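## Task

On the lighting desk, move the channel 3 fader to level 5 and the channel 2 fader to level 0, leaving every other fader at the level it started at. The levels must hold on their own once the robot lets go.

## Robot and tools

ROBOT. One six-joint arm (a UR20-type model) with a two-finger parallel gripper. The fingers point along the gripper's own +z axis and close along its x axis. end_effector_position is the point midway between the finger pads; the fingertips extend 17.5 mm past it. A flat plate stands out about 9 cm from the last joint's axis toward the gripper's -y side and rotates with it, so watch its clearance. There is one camera, cam_wrist (616x616), on the wrist.

FRAMES. All poses use the scene frame: origin on the table top under the arm base, +z up, +y to the left when facing along +x. Orientation is a quaternion in w, x, y, z order. The base may sit tilted relative to the table, and the reported hand position gets less accurate at long reach.

ROW FORMAT (shared by execute_actions and move). A row is 10 numbers: x, y, z, qw, qx, qy, qz, position, force_limit, speed. The first seven are an absolute pose for the gripper point, in metres and a unit quaternion, in the scene frame. The last three each lie in [-1, 1] and drive the fingers. position: +1 gives a 50 mm gap, about -0.65 brings the pads together, -1 closes until something blocks them. force_limit: about 20 N per pad at -1, 102 N at 0, 185 N at +1; actual grip can exceed this by roughly 17 %. speed: gap change rate of 20 mm/s at -1, 85 at 0, 150 at +1. A new force_limit or speed only applies after position changes by at least 0.01.

execute_actions(actions). actions is a list of actions; each action is a list of 1 to 15 rows, one row per 1/30 s step, and if fewer than 15 rows are given the last one is repeated to fill the action (0.5 s). An empty list only returns state and images. Each action's targets must be within 0.6 m of the gripper's position at that action's start, along each gripper axis; if the first action breaks this or anything is malformed, the whole call is rejected and nothing moves. Every step, the commanded pose is clipped to within 100 mm and 16 degrees of the measured pose, so distant targets take several actions. Repeat the intended quaternion in every row rather than copying the reported one, which drifts.

move(target, speed, stop_force, blocking). target is one row as above: an absolute pose to travel to in a straight line, with the finger values applied at the start. speed is the path's top speed in m/s, 0.002 to 0.5 (default 0.25); rotation is capped at twice that in rad/s. The path lasts 0.5 to 10 s and is cut off after 10 s. It does not avoid obstacles, and the real hand may lag, wander or overshoot the speed. stop_force (optional, 14 to 160 N) ends the path when the wrist sensor feels that much extra push opposing the motion for two steps; the arm then backs to where it was two steps earlier and holds. It is measured along the line to target in the gripper's starting axes, so it is unreliable on moves that rotate; it is unavailable in the first 0.2 s; omit it when pulling away from a surface. With it, a very slow speed lets the target lie well beyond the contact. blocking=false returns after 0.5 s while the arm keeps going; it cannot be combined with stop_force, and other moves or actions are refused until a result shows the end (poll with wait(0) or call stop).
The result adds a move: line giving the ending: done (at rest near target), off_target, moving, held (a check blocked the last step), fault, or contact (stop_force triggered; this outranks the others), plus distance to target. limits=paced means the sent pose was clipped; limits=held means some steps were blocked, after which motion can surge.

wait(seconds): 0 to 10; the arm keeps its last command and a running move carries on. stop(): brakes a running move (needs room); fingers continue. zoom_image(camera, region): camera must be "cam_wrist"; region is [x0, y0, x1, y1] in image pixels from the top-left, at most 504 by 504. read_manual(section): only "licences"; no motion. finished_scene(scene): ends the current scene, given its number, and reports success; irreversible.

RESULTS. The state line shows gripper position (m), quaternion and velocities (m/s, rad/s). "Hand target" is the pose the controller is now driving toward. "pose unreachable" means the clearance check altered or blocked the command (a mount under the base counts as arm). Joint positions are listed base to gripper. Step readings show the gripper position at some steps; HELD marks a step partly or fully held back. Wrist force and torque are in the gripper's axes: pressing on a surface gives force pointing from the surface into the arm. Expect an offset up to about 10 N, noise up to 3.7 N, saturation near 200 N; "no reading" is harmless. object_status: 0 moving, 1 blocked while opening, 2 blocked while closing (holding), 3 at requested position or pads met. The gap is about (250 - position_measured) x 0.202 mm.

CAUTIONS. The arm is stiff: aiming even slightly into a firm surface can trip a fault. Joint torque at its load limit (wrist joints 101 N m, elbow 411, shoulder 701) or any outside force of 150 N halts the arm for 10 s and skips the rest of the call. Motor heat warns from 70 °C and brakes the arm at 85 °C. Approach faders slowly, push them sideways gently, avoid bumping neighbouring faders, then release and lift clear so the levels stay set without the robot. Never knock or drop anything off the table.

Each tool is called after ">>>" in YAML: its name, and indented under it one key for each argument.

## Session

>>> execute_actions:
  actions: []

Scene clock: 0.00 s.
end_effector_position=(+1.0354, +0.0951, +0.3659) position_measured=3 object_status=3 end_effector_quat_wxyz=(+0.114, +0.325, +0.935, +0.083) end_effector_velocity=(+0.000, +0.000, +0.000) end_effector_angular_velocity=(+0.000, -0.000, -0.000)
Joint positions: [-0.168 -1.313  1.977 -2.483 -1.466 -1.006]
Joint velocities: [ 0.  0. -0. -0. -0.  0.]
Motor temperatures (°C, as the motors report them): [25 28 26 30 34 33]
Wrist force (N, on the end effector, along its own x y z axes, offset not removed): no reading
Wrist torque (N m, same axes, about the end effector's origin, offset not removed): no reading
Hand target: +1.035, +0.095, +0.366; +0.114, +0.325, +0.935, +0.083

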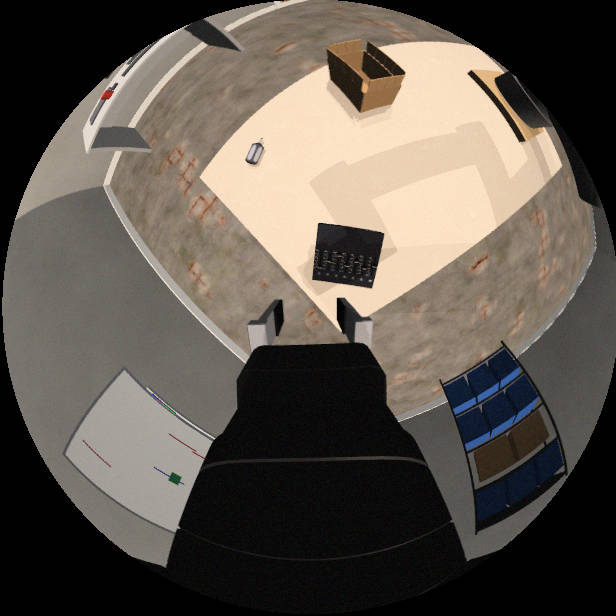

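>>> zoom_image:
  camera: "cam_wrist"
  region: [300, 210, 400, 310]

Region (300, 210, 400, 310) of cam_wrist's 616x616 image, scaled by 5.040, with more detail than that image has.

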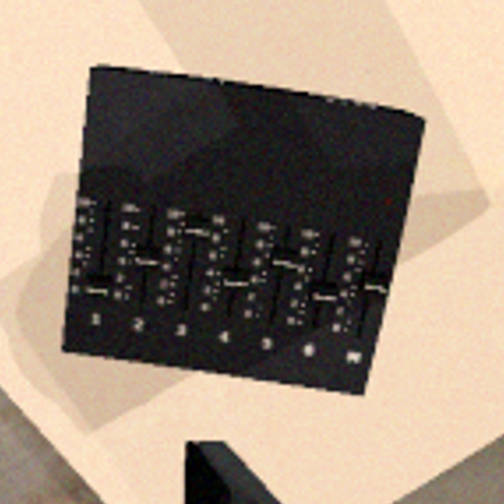

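>>> move:
  target: [1.038, 0.1106, 0.115, 0, 0.9367, 0.3502, 0, 0.14, -1, 0]
  speed: 0.3

>>> zoom_image:
  camera: "cam_wrist"
  region: [240, 190, 400, 350]

Scene clock: 13.53 s.
end_effector_position=(+1.0378, +0.1106, +0.1154) position_measured=132 object_status=3 end_effector_quat_wxyz=(+0.000, +0.936, +0.351, +0.000) end_effector_velocity=(+0.002, -0.001, -0.000) end_effector_angular_velocity=(+0.001, -0.000, -0.014)
Joint positions: [-0.153 -1.052  1.943 -2.45  -1.578  0.752]
Joint velocities: [-0.001  0.002 -0.002  0.     0.001  0.013]
Motor temperatures (°C, as the motors report them): [25 28 26 30 34 33]
Wrist force (N, on the end effector, along its own x y z axes, offset not removed): [-0.9 -2.6 -0.6]
Wrist torque (N m, same axes, about the end effector's origin, offset not removed): [-0.60 -0.31 -0.13]
Hand target: +1.038, +0.111, +0.115; +0.000, +0.937, +0.350, -0.000
Off the commanded pose: 0.000 m, 0 deg.
move: done

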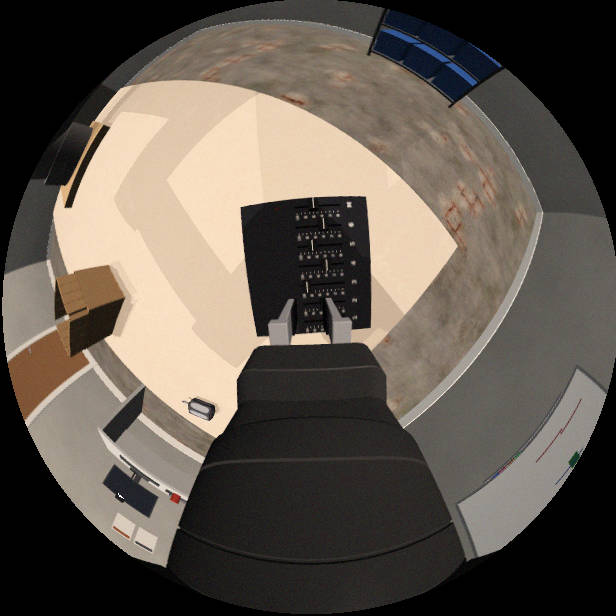

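Region (240, 190, 400, 350) of cam_wrist's 616x616 image, scaled by 3.150, with more detail than that image has.

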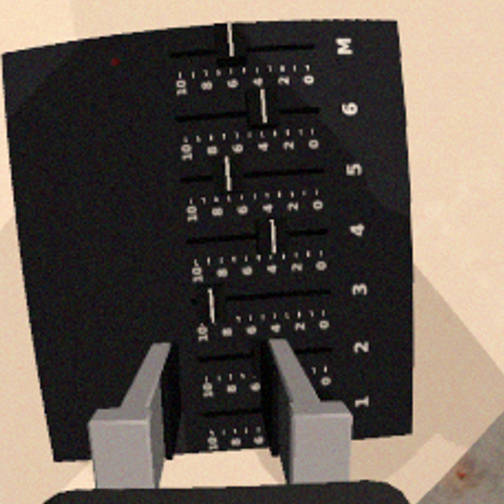

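>>> move:
  target: [1.0541, 0.1180, 0.09, 0, 0.9288, 0.3706, 0, -0.056, -1, -0.5]
  speed: 0.05

>>> zoom_image:
  camera: "cam_wrist"
  region: [240, 210, 380, 350]

Scene clock: 23.47 s.
end_effector_position=(+1.0539, +0.1179, +0.0902) position_measured=161 object_status=3 end_effector_quat_wxyz=(+0.000, +0.929, +0.370, -0.000) end_effector_velocity=(+0.004, +0.000, -0.000) end_effector_angular_velocity=(-0.000, -0.003, +0.002)
Joint positions: [-0.145 -1.014  1.924 -2.469 -1.577  0.719]
Joint velocities: [ 0.     0.003 -0.004 -0.001  0.    -0.001]
Motor temperatures (°C, as the motors report them): [25 28 26 30 34 33]
Wrist force (N, on the end effector, along its own x y z axes, offset not removed): [-1.0 -1.2 1.3]
Wrist torque (N m, same axes, about the end effector's origin, offset not removed): [-0.23 -0.36 -0.15]
Hand target: +1.054, +0.118, +0.090; +0.000, +0.929, +0.371, -0.000
Off the commanded pose: 0.000 m, 0 deg.
move: done

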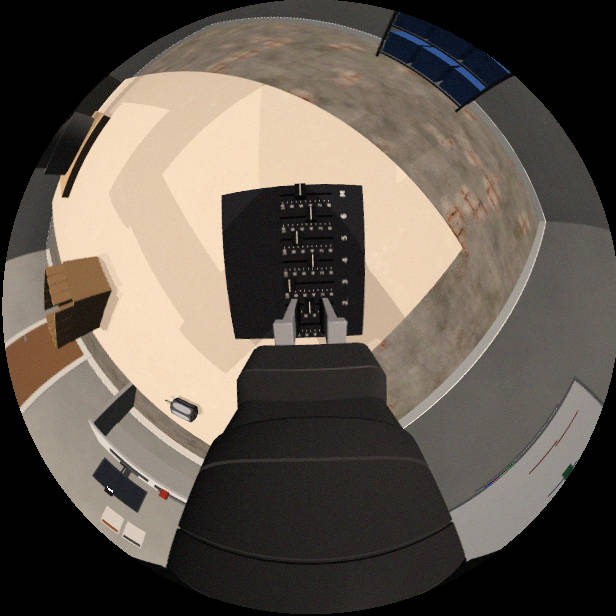

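Region (240, 210, 380, 350) of cam_wrist's 616x616 image, scaled by 3.600, with more detail than that image has.

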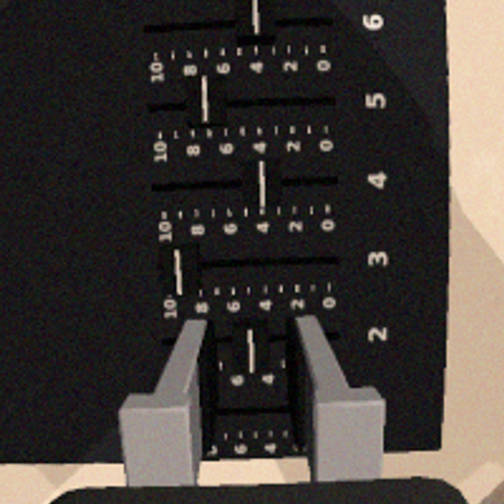

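>>> move:
  target: [1.0516, 0.1199, 0.077, 0, 0.9288, 0.3706, 0, -0.19, -1, -0.5]
  speed: 0.012
  stop_force: 14

>>> execute_actions:
  actions:
    - [[1.0516, 0.1199, 0.077, 0, 0.9288, 0.3706, 0, -1, -1, -0.5]]

>>> zoom_image:
  camera: "cam_wrist"
  region: [240, 210, 380, 350]

Scene clock: 29.67 s.
end_effector_position=(+1.0516, +0.1199, +0.0773) position_measured=181 object_status=3 end_effector_quat_wxyz=(-0.000, +0.929, +0.371, -0.000) end_effector_velocity=(+0.000, +0.001, -0.002) end_effector_angular_velocity=(-0.000, -0.001, -0.001)
Joint positions: [-0.143 -1.003  1.931 -2.487 -1.577  0.721]
Joint velocities: [ 0.     0.002  0.001 -0.003  0.     0.001]
Motor temperatures (°C, as the motors report them): [25 28 26 30 34 33]
Wrist force (N, on the end effector, along its own x y z axes, offset not removed): [-1.3 -4.4 0.1]
Wrist torque (N m, same axes, about the end effector's origin, offset not removed): [-0.83 -0.16 -0.09]
Hand target: +1.052, +0.120, +0.077; +0.000, +0.929, +0.371, -0.000
Off the commanded pose: 0.000 m, 0 deg.
move: done

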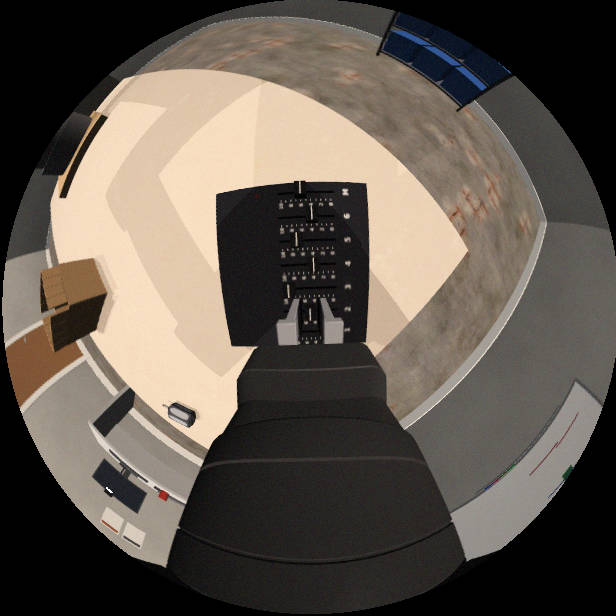

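Scene clock: 30.17 s.
end_effector_position=(+1.0516, +0.1199, +0.0770) position_measured=202 object_status=2 end_effector_quat_wxyz=(+0.000, +0.929, +0.371, +0.000) end_effector_velocity=(-0.000, +0.001, -0.000) end_effector_angular_velocity=(-0.000, +0.000, +0.001)
Joint positions: [-0.143 -1.003  1.931 -2.487 -1.577  0.721]
Joint velocities: [ 0.001  0.    -0.    -0.    -0.    -0.   ]
Motor temperatures (°C, as the motors report them): [25 28 26 30 34 33]
Wrist force (N, on the end effector, along its own x y z axes, offset not removed): [-1.3 -0.2 -2.8]
Wrist torque (N m, same axes, about the end effector's origin, offset not removed): [-0.12 -0.25 -0.16]
Hand target: +1.052, +0.120, +0.077; +0.000, +0.929, +0.371, -0.000
Off the commanded pose: 0.000 m, 0 deg.
Step readings (end_effector_position):
0: (+1.0516, +0.1199, +0.0773)
1: (+1.0516, +0.1199, +0.0772)
2: (+1.0516, +0.1199, +0.0772)
4: (+1.0516, +0.1199, +0.0771)
8: (+1.0516, +0.1199, +0.0771)
15: end_effector_position above

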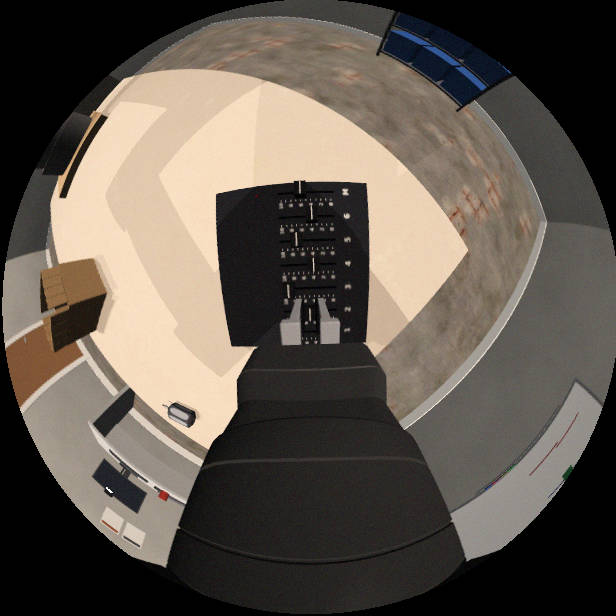

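Region (240, 210, 380, 350) of cam_wrist's 616x616 image, scaled by 3.600, with more detail than that image has.

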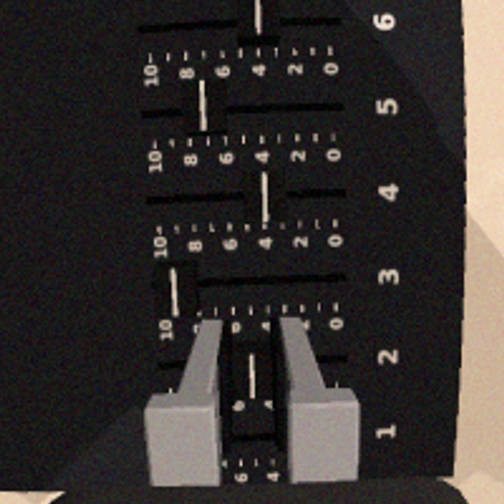

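>>> move:
  target: [1.0678, 0.1352, 0.077, 0, 0.9288, 0.3706, 0, -1, -1, -0.5]
  speed: 0.02
  stop_force: 20

>>> wait:
  seconds: 0.4

>>> zoom_image:
  camera: "cam_wrist"
  region: [240, 210, 380, 350]

Scene clock: 35.00 s.
end_effector_position=(+1.0676, +0.1350, +0.0770) position_measured=202 object_status=2 end_effector_quat_wxyz=(+0.000, +0.929, +0.371, -0.000) end_effector_velocity=(-0.000, +0.002, -0.001) end_effector_angular_velocity=(+0.000, +0.002, +0.001)
Joint positions: [-0.128 -0.989  1.904 -2.473 -1.577  0.736]
Joint velocities: [ 0.002  0.001 -0.001  0.002  0.     0.001]
Motor temperatures (°C, as the motors report them): [25 28 26 30 34 33]
Wrist force (N, on the end effector, along its own x y z axes, offset not removed): [-3.9 -6.5 -5.8]
Wrist torque (N m, same axes, about the end effector's origin, offset not removed): [-0.07 0.01 -0.27]
Hand target: +1.068, +0.135, +0.077; +0.000, +0.929, +0.371, -0.000
Off the commanded pose: 0.000 m, 0 deg.
move: done

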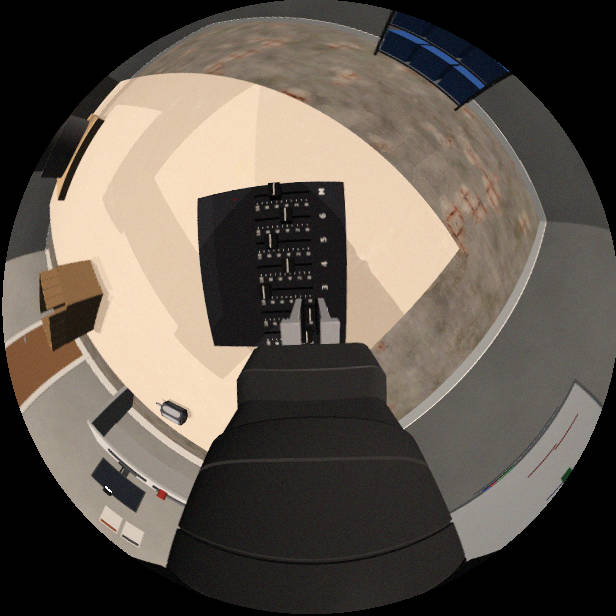

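Scene clock: 35.40 s.
end_effector_position=(+1.0678, +0.1352, +0.0770) position_measured=202 object_status=2 end_effector_quat_wxyz=(+0.000, +0.929, +0.371, -0.000) end_effector_velocity=(+0.002, +0.000, +0.001) end_effector_angular_velocity=(-0.000, -0.002, -0.001)
Joint positions: [-0.127 -0.989  1.903 -2.473 -1.577  0.736]
Joint velocities: [ 0.     0.    -0.002  0.    -0.     0.001]
Motor temperatures (°C, as the motors report them): [25 28 26 30 34 33]
Wrist force (N, on the end effector, along its own x y z axes, offset not removed): [-2.7 -11.0 -5.0]
Wrist torque (N m, same axes, about the end effector's origin, offset not removed): [-0.86 -0.29 -0.18]
Hand target: +1.068, +0.135, +0.077; +0.000, +0.929, +0.371, -0.000
Off the commanded pose: 0.000 m, 0 deg.
wait: 0.40 s; at rest by 0.17 s

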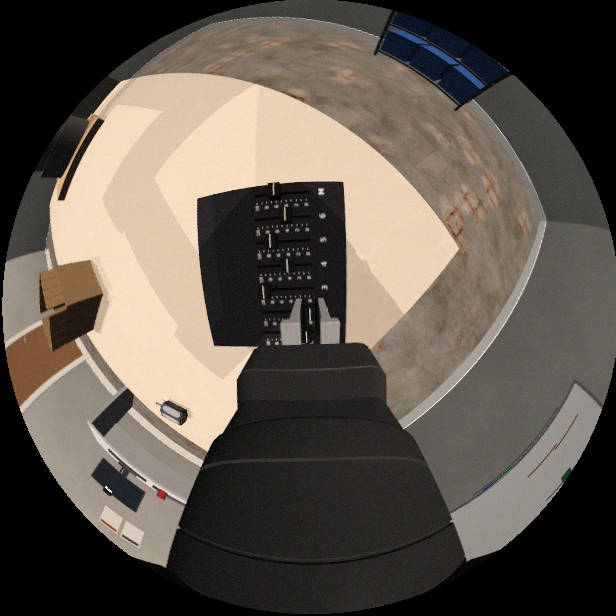

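Region (240, 210, 380, 350) of cam_wrist's 616x616 image, scaled by 3.600, with more detail than that image has.

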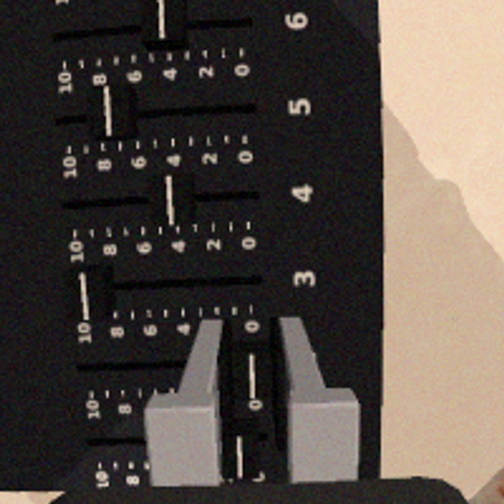

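>>> execute_actions:
  actions:
    - [[1.0680, 0.1355, 0.077, 0, 0.9288, 0.3706, 0, -1, -1, -0.5]]
    - [[1.0680, 0.1355, 0.077, 0, 0.9288, 0.3706, 0, -0.19, -1, -0.5]]

>>> move:
  target: [1.0680, 0.1355, 0.09, 0, 0.9288, 0.3706, 0, -0.19, -1, -0.5]
  speed: 0.04

>>> move:
  target: [1.0247, 0.1215, 0.09, 0, 0.9255, 0.3786, 0, -0.12, -1, -0.5]
  speed: 0.06

>>> zoom_image:
  camera: "cam_wrist"
  region: [240, 210, 380, 350]

Scene clock: 41.53 s.
end_effector_position=(+1.0680, +0.1355, +0.0770) position_measured=181 object_status=3 end_effector_quat_wxyz=(+0.000, +0.929, +0.371, -0.000) end_effector_velocity=(-0.001, +0.000, -0.001) end_effector_angular_velocity=(+0.000, +0.001, -0.000)
Joint positions: [-0.127 -0.989  1.903 -2.473 -1.577  0.736]
Joint velocities: [0.    0.    0.001 0.    0.    0.001]
Motor temperatures (°C, as the motors report them): [25 28 26 30 34 33]
Wrist force (N, on the end effector, along its own x y z axes, offset not removed): [-1.6 -5.6 -0.8]
Wrist torque (N m, same axes, about the end effector's origin, offset not removed): [-1.07 -0.23 -0.27]
Hand target: +1.068, +0.135, +0.077; +0.000, +0.929, +0.371, -0.000
Off the commanded pose: 0.000 m, 0 deg.
Step readings (end_effector_position; steps 1 to 15: 1st action; 16 to 30: 2nd action):
0: (+1.0678, +0.1352, +0.0770)
1: (+1.0678, +0.1352, +0.0770)
2: (+1.0678, +0.1352, +0.0770)
4: (+1.0679, +0.1353, +0.0770)
8: (+1.0680, +0.1354, +0.0770)
15: (+1.0680, +0.1355, +0.0770)
16: (+1.0680, +0.1355, +0.0770)
17: (+1.0680, +0.1355, +0.0770)
19: (+1.0680, +0.1355, +0.0770)
23: (+1.0680, +0.1355, +0.0770)
30: end_effector_position above

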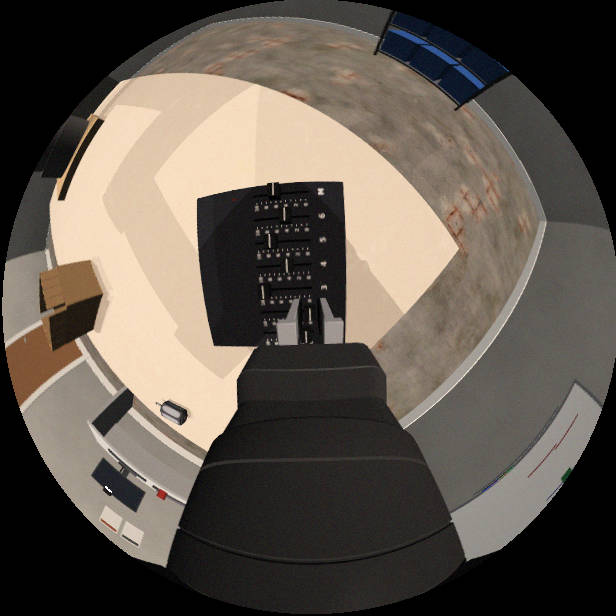

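Scene clock: 42.37 s.
end_effector_position=(+1.0680, +0.1355, +0.0897) position_measured=181 object_status=3 end_effector_quat_wxyz=(-0.000, +0.929, +0.371, -0.000) end_effector_velocity=(+0.001, -0.001, +0.003) end_effector_angular_velocity=(-0.000, -0.001, -0.001)
Joint positions: [-0.127 -1.001  1.899 -2.457 -1.577  0.736]
Joint velocities: [-0.    -0.002 -0.002  0.003 -0.     0.   ]
Motor temperatures (°C, as the motors report them): [25 28 26 30 34 33]
Wrist force (N, on the end effector, along its own x y z axes, offset not removed): [-2.4 -2.3 1.6]
Wrist torque (N m, same axes, about the end effector's origin, offset not removed): [-0.37 -0.02 -0.11]
Hand target: +1.068, +0.135, +0.090; +0.000, +0.929, +0.371, +0.000
Off the commanded pose: 0.000 m, 0 deg.
move: done

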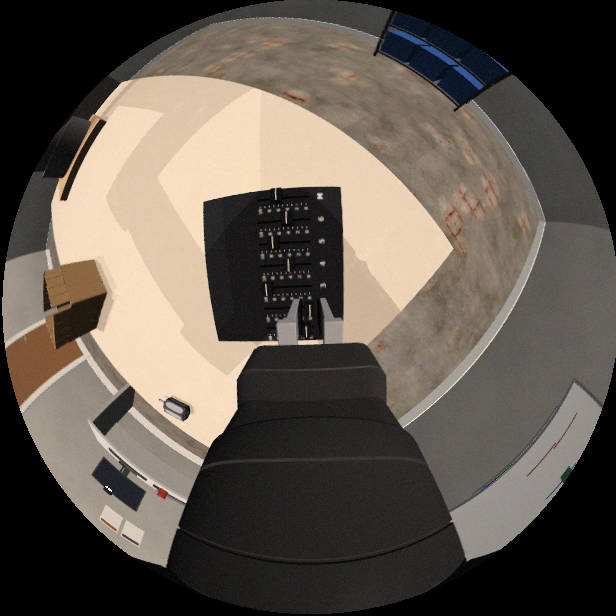

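Scene clock: 43.60 s.
end_effector_position=(+1.0249, +0.1216, +0.0900) position_measured=171 object_status=3 end_effector_quat_wxyz=(+0.000, +0.926, +0.379, -0.000) end_effector_velocity=(-0.002, -0.000, -0.000) end_effector_angular_velocity=(+0.000, +0.000, +0.001)
Joint positions: [-0.143 -1.036  1.967 -2.491 -1.577  0.703]
Joint velocities: [-0.001 -0.002  0.004 -0.002 -0.    -0.001]
Motor temperatures (°C, as the motors report them): [25 28 26 30 34 33]
Wrist force (N, on the end effector, along its own x y z axes, offset not removed): [-2.7 -2.6 1.9]
Wrist torque (N m, same axes, about the end effector's origin, offset not removed): [-0.52 0.07 -0.09]
Hand target: +1.025, +0.122, +0.090; -0.000, +0.926, +0.379, +0.000
Off the commanded pose: 0.000 m, 0 deg.
move: done

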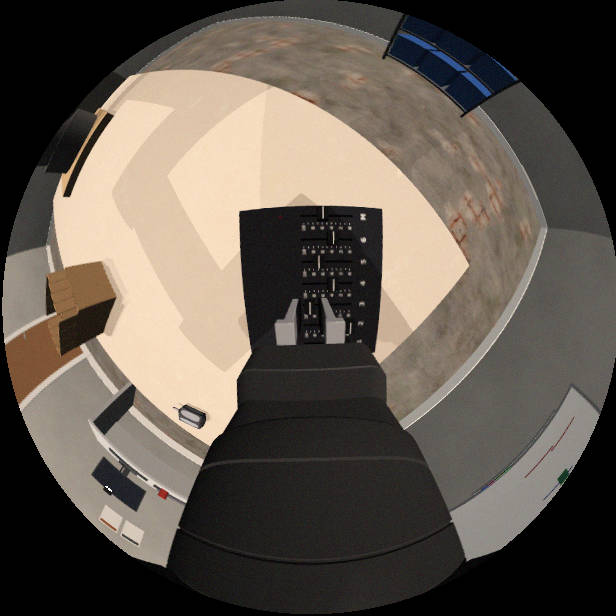

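Region (240, 210, 380, 350) of cam_wrist's 616x616 image, scaled by 3.600, with more detail than that image has.

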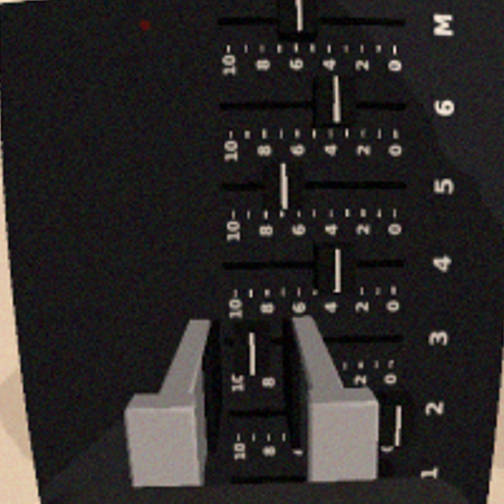

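>>> move:
  target: [1.0247, 0.1215, 0.077, 0, 0.9255, 0.3786, 0, -0.12, -1, -0.5]
  speed: 0.02
  stop_force: 14

>>> execute_actions:
  actions:
    - [[1.0247, 0.1215, 0.077, 0, 0.9255, 0.3786, 0, -1, -1, -0.5]]

>>> move:
  target: [1.0377, 0.1343, 0.077, 0, 0.9255, 0.3786, 0, -1, -1, -0.5]
  speed: 0.02
  stop_force: 20

>>> wait:
  seconds: 0.4

>>> zoom_image:
  camera: "cam_wrist"
  region: [240, 210, 380, 350]

Scene clock: 48.80 s.
end_effector_position=(+1.0247, +0.1215, +0.0773) position_measured=171 object_status=3 end_effector_quat_wxyz=(-0.000, +0.926, +0.379, +0.000) end_effector_velocity=(+0.001, -0.000, -0.002) end_effector_angular_velocity=(-0.000, -0.001, -0.001)
Joint positions: [-0.143 -1.023  1.971 -2.507 -1.577  0.703]
Joint velocities: [-0.     0.002 -0.    -0.003 -0.     0.001]
Motor temperatures (°C, as the motors report them): [25 28 26 30 34 33]
Wrist force (N, on the end effector, along its own x y z axes, offset not removed): [-0.7 -2.4 -1.8]
Wrist torque (N m, same axes, about the end effector's origin, offset not removed): [-0.57 -0.39 -0.12]
Hand target: +1.025, +0.122, +0.077; -0.000, +0.926, +0.379, -0.000
Off the commanded pose: 0.000 m, 0 deg.
move: done

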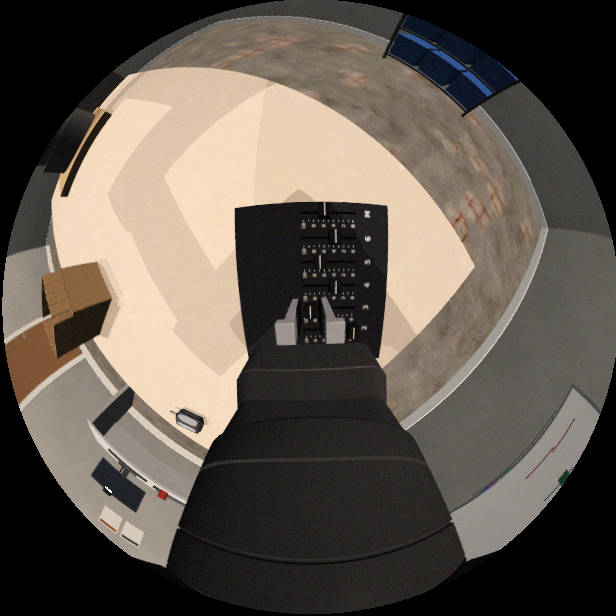

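Scene clock: 49.30 s.
end_effector_position=(+1.0247, +0.1215, +0.0770) position_measured=202 object_status=2 end_effector_quat_wxyz=(-0.000, +0.926, +0.379, +0.000) end_effector_velocity=(-0.000, -0.000, -0.000) end_effector_angular_velocity=(+0.000, +0.000, -0.000)
Joint positions: [-0.143 -1.023  1.971 -2.507 -1.577  0.703]
Joint velocities: [-0.  0.  0. -0. -0. -0.]
Motor temperatures (°C, as the motors report them): [25 28 26 30 34 33]
Wrist force (N, on the end effector, along its own x y z axes, offset not removed): [-2.2 -3.6 -4.1]
Wrist torque (N m, same axes, about the end effector's origin, offset not removed): [-0.60 0.06 -0.20]
Hand target: +1.025, +0.122, +0.077; -0.000, +0.926, +0.379, +0.000
Off the commanded pose: 0.000 m, 0 deg.
Step readings (end_effector_position):
0: (+1.0247, +0.1215, +0.0773)
1: (+1.0247, +0.1215, +0.0772)
2: (+1.0247, +0.1215, +0.0772)
4: (+1.0247, +0.1215, +0.0771)
8: (+1.0247, +0.1215, +0.0770)
15: end_effector_position above

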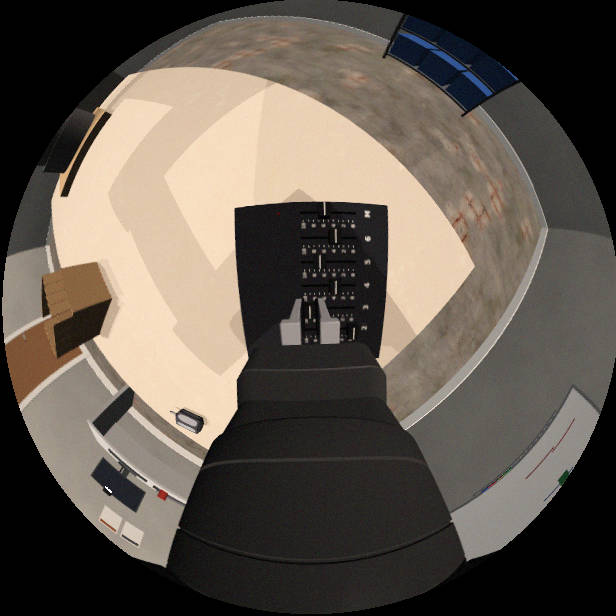

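Scene clock: 50.53 s.
end_effector_position=(+1.0375, +0.1341, +0.0770) position_measured=202 object_status=2 end_effector_quat_wxyz=(+0.000, +0.926, +0.379, +0.000) end_effector_velocity=(+0.001, +0.002, -0.000) end_effector_angular_velocity=(-0.000, +0.000, +0.001)
Joint positions: [-0.13  -1.012  1.95  -2.497 -1.577  0.716]
Joint velocities: [ 0.002  0.001 -0.003  0.002 -0.     0.001]
Motor temperatures (°C, as the motors report them): [25 28 26 30 34 33]
Wrist force (N, on the end effector, along its own x y z axes, offset not removed): [-3.2 0.3 -1.0]
Wrist torque (N m, same axes, about the end effector's origin, offset not removed): [-0.63 -0.13 -0.18]
Hand target: +1.038, +0.134, +0.077; +0.000, +0.926, +0.379, -0.000
Off the commanded pose: 0.000 m, 0 deg.
move: done

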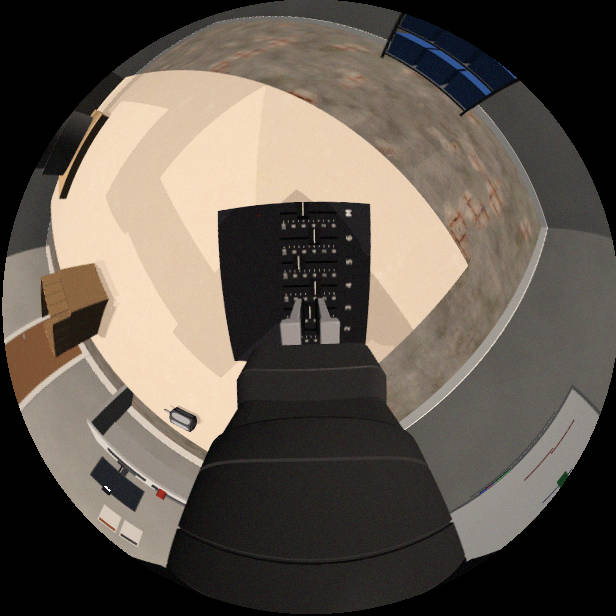

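Scene clock: 50.93 s.
end_effector_position=(+1.0377, +0.1343, +0.0770) position_measured=202 object_status=2 end_effector_quat_wxyz=(+0.000, +0.926, +0.379, -0.000) end_effector_velocity=(-0.000, +0.000, -0.000) end_effector_angular_velocity=(+0.000, +0.000, +0.001)
Joint positions: [-0.13  -1.012  1.949 -2.496 -1.577  0.716]
Joint velocities: [ 0.     0.    -0.     0.     0.    -0.001]
Motor temperatures (°C, as the motors report them): [25 28 26 30 34 33]
Wrist force (N, on the end effector, along its own x y z axes, offset not removed): [-1.8 1.4 -3.8]
Wrist torque (N m, same axes, about the end effector's origin, offset not removed): [-0.52 -0.68 -0.19]
Hand target: +1.038, +0.134, +0.077; +0.000, +0.926, +0.379, -0.000
Off the commanded pose: 0.000 m, 0 deg.
wait: 0.40 s; at rest by 0.17 s

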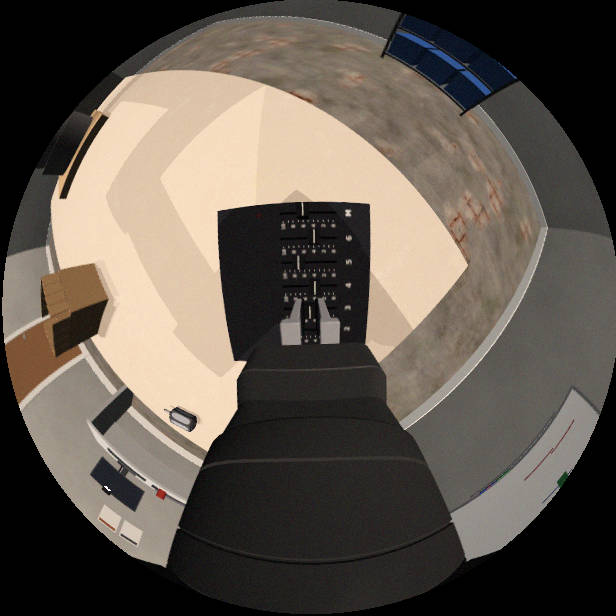

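Region (240, 210, 380, 350) of cam_wrist's 616x616 image, scaled by 3.600, with more detail than that image has.

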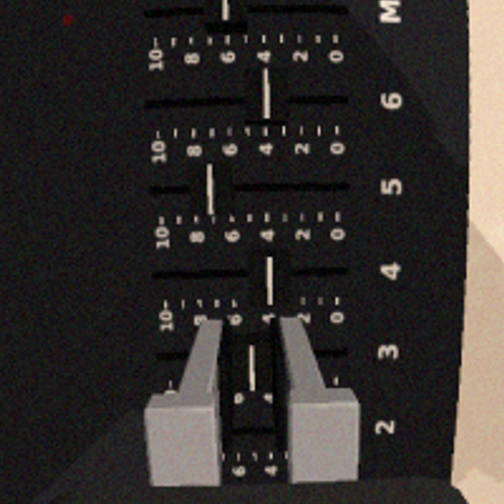

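At 5. Release and lift.

>>> execute_actions:
  actions:
    - [[1.0377, 0.1343, 0.077, 0, 0.9255, 0.3786, 0, -0.2, -1, -0.5]]

>>> move:
  target: [1.0377, 0.1343, 0.1, 0, 0.9255, 0.3786, 0, -0.2, -1, -0.5]
  speed: 0.05

>>> execute_actions:
  actions:
    - [[1.0377, 0.1343, 0.1, 0, 0.9255, 0.3786, 0, 1, -1, 0.5]]

>>> zoom_image:
  camera: "cam_wrist"
  region: [240, 210, 380, 350]

Scene clock: 57.27 s.
end_effector_position=(+1.0377, +0.1343, +0.0770) position_measured=182 object_status=3 end_effector_quat_wxyz=(-0.000, +0.926, +0.379, -0.000) end_effector_velocity=(-0.000, -0.001, -0.000) end_effector_angular_velocity=(+0.000, +0.000, -0.003)
Joint positions: [-0.13  -1.012  1.949 -2.496 -1.577  0.716]
Joint velocities: [-0.001  0.     0.     0.    -0.     0.002]
Motor temperatures (°C, as the motors report them): [25 28 26 30 34 33]
Wrist force (N, on the end effector, along its own x y z axes, offset not removed): [-0.8 -2.3 -3.0]
Wrist torque (N m, same axes, about the end effector's origin, offset not removed): [-0.56 -0.33 -0.20]
Hand target: +1.038, +0.134, +0.077; -0.000, +0.926, +0.379, -0.000
Off the commanded pose: 0.000 m, 0 deg.
Step readings (end_effector_position):
0: (+1.0377, +0.1343, +0.0770)
1: (+1.0377, +0.1343, +0.0770)
2: (+1.0377, +0.1343, +0.0770)
4: (+1.0377, +0.1343, +0.0770)
8: (+1.0377, +0.1343, +0.0770)
15: end_effector_position above

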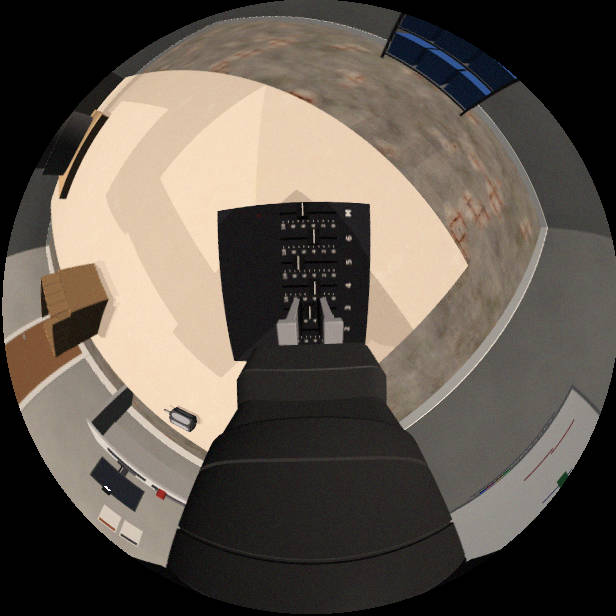

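Scene clock: 58.17 s.
end_effector_position=(+1.0377, +0.1343, +0.0997) position_measured=182 object_status=3 end_effector_quat_wxyz=(-0.000, +0.926, +0.379, +0.000) end_effector_velocity=(-0.000, -0.000, +0.002) end_effector_angular_velocity=(+0.000, +0.001, -0.000)
Joint positions: [-0.13  -1.034  1.943 -2.468 -1.577  0.716]
Joint velocities: [-0.    -0.002 -0.     0.003 -0.     0.   ]
Motor temperatures (°C, as the motors report them): [25 28 26 30 34 33]
Wrist force (N, on the end effector, along its own x y z axes, offset not removed): [-1.1 -1.8 0.8]
Wrist torque (N m, same axes, about the end effector's origin, offset not removed): [-0.45 -0.26 -0.18]
Hand target: +1.038, +0.134, +0.100; +0.000, +0.926, +0.379, +0.000
Off the commanded pose: 0.000 m, 0 deg.
move: done

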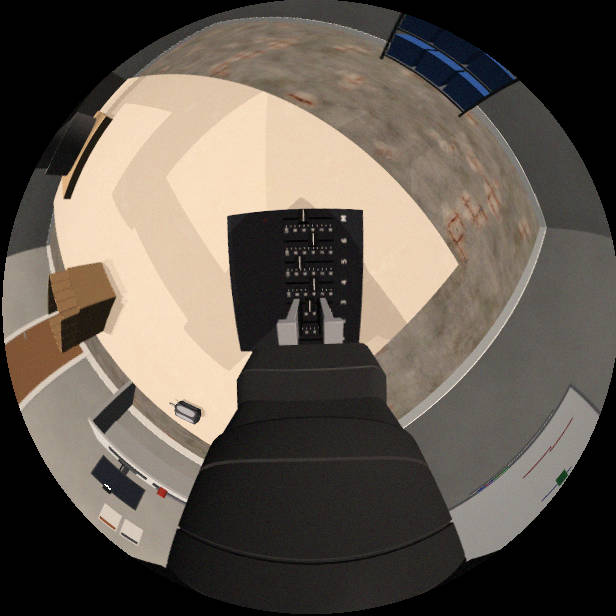

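Scene clock: 58.67 s.
end_effector_position=(+1.0377, +0.1343, +0.1000) position_measured=3 object_status=0 end_effector_quat_wxyz=(-0.000, +0.926, +0.379, +0.000) end_effector_velocity=(+0.000, -0.000, +0.000) end_effector_angular_velocity=(+0.000, -0.001, +0.002)
Joint positions: [-0.13  -1.034  1.943 -2.467 -1.577  0.716]
Joint velocities: [-0.    -0.    -0.     0.     0.    -0.002]
Motor temperatures (°C, as the motors report them): [25 28 26 30 34 33]
Wrist force (N, on the end effector, along its own x y z axes, offset not removed): [-1.1 -3.6 1.3]
Wrist torque (N m, same axes, about the end effector's origin, offset not removed): [-0.78 -0.27 -0.10]
Hand target: +1.038, +0.134, +0.100; -0.000, +0.926, +0.379, +0.000
Off the commanded pose: 0.000 m, 0 deg.
Step readings (end_effector_position):
0: (+1.0377, +0.1343, +0.0997)
1: (+1.0377, +0.1343, +0.0998)
2: (+1.0377, +0.1343, +0.0998)
4: (+1.0377, +0.1343, +0.0999)
8: (+1.0377, +0.1343, +0.1000)
15: end_effector_position above

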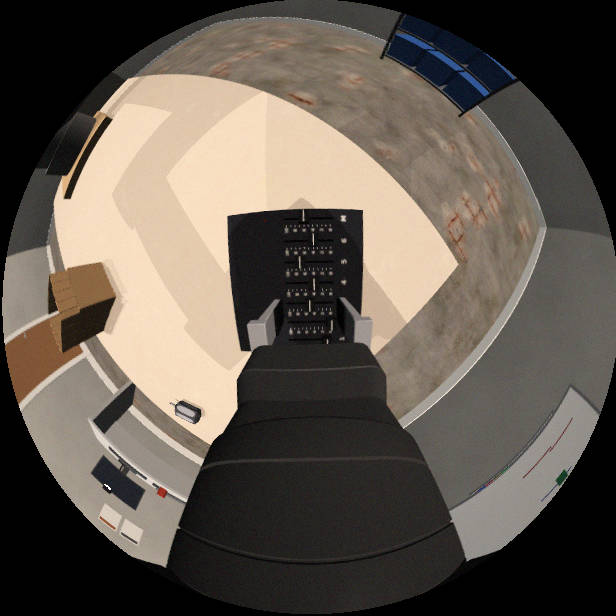

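Region (240, 210, 380, 350) of cam_wrist's 616x616 image, scaled by 3.600, with more detail than that image has.

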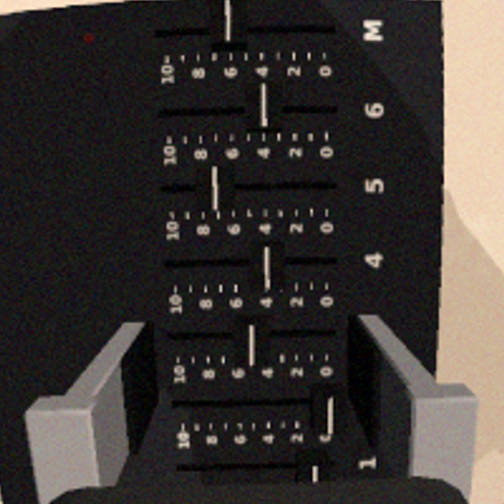

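>>> finished_scene:
  scene: 2

The scene is finished: the task was done.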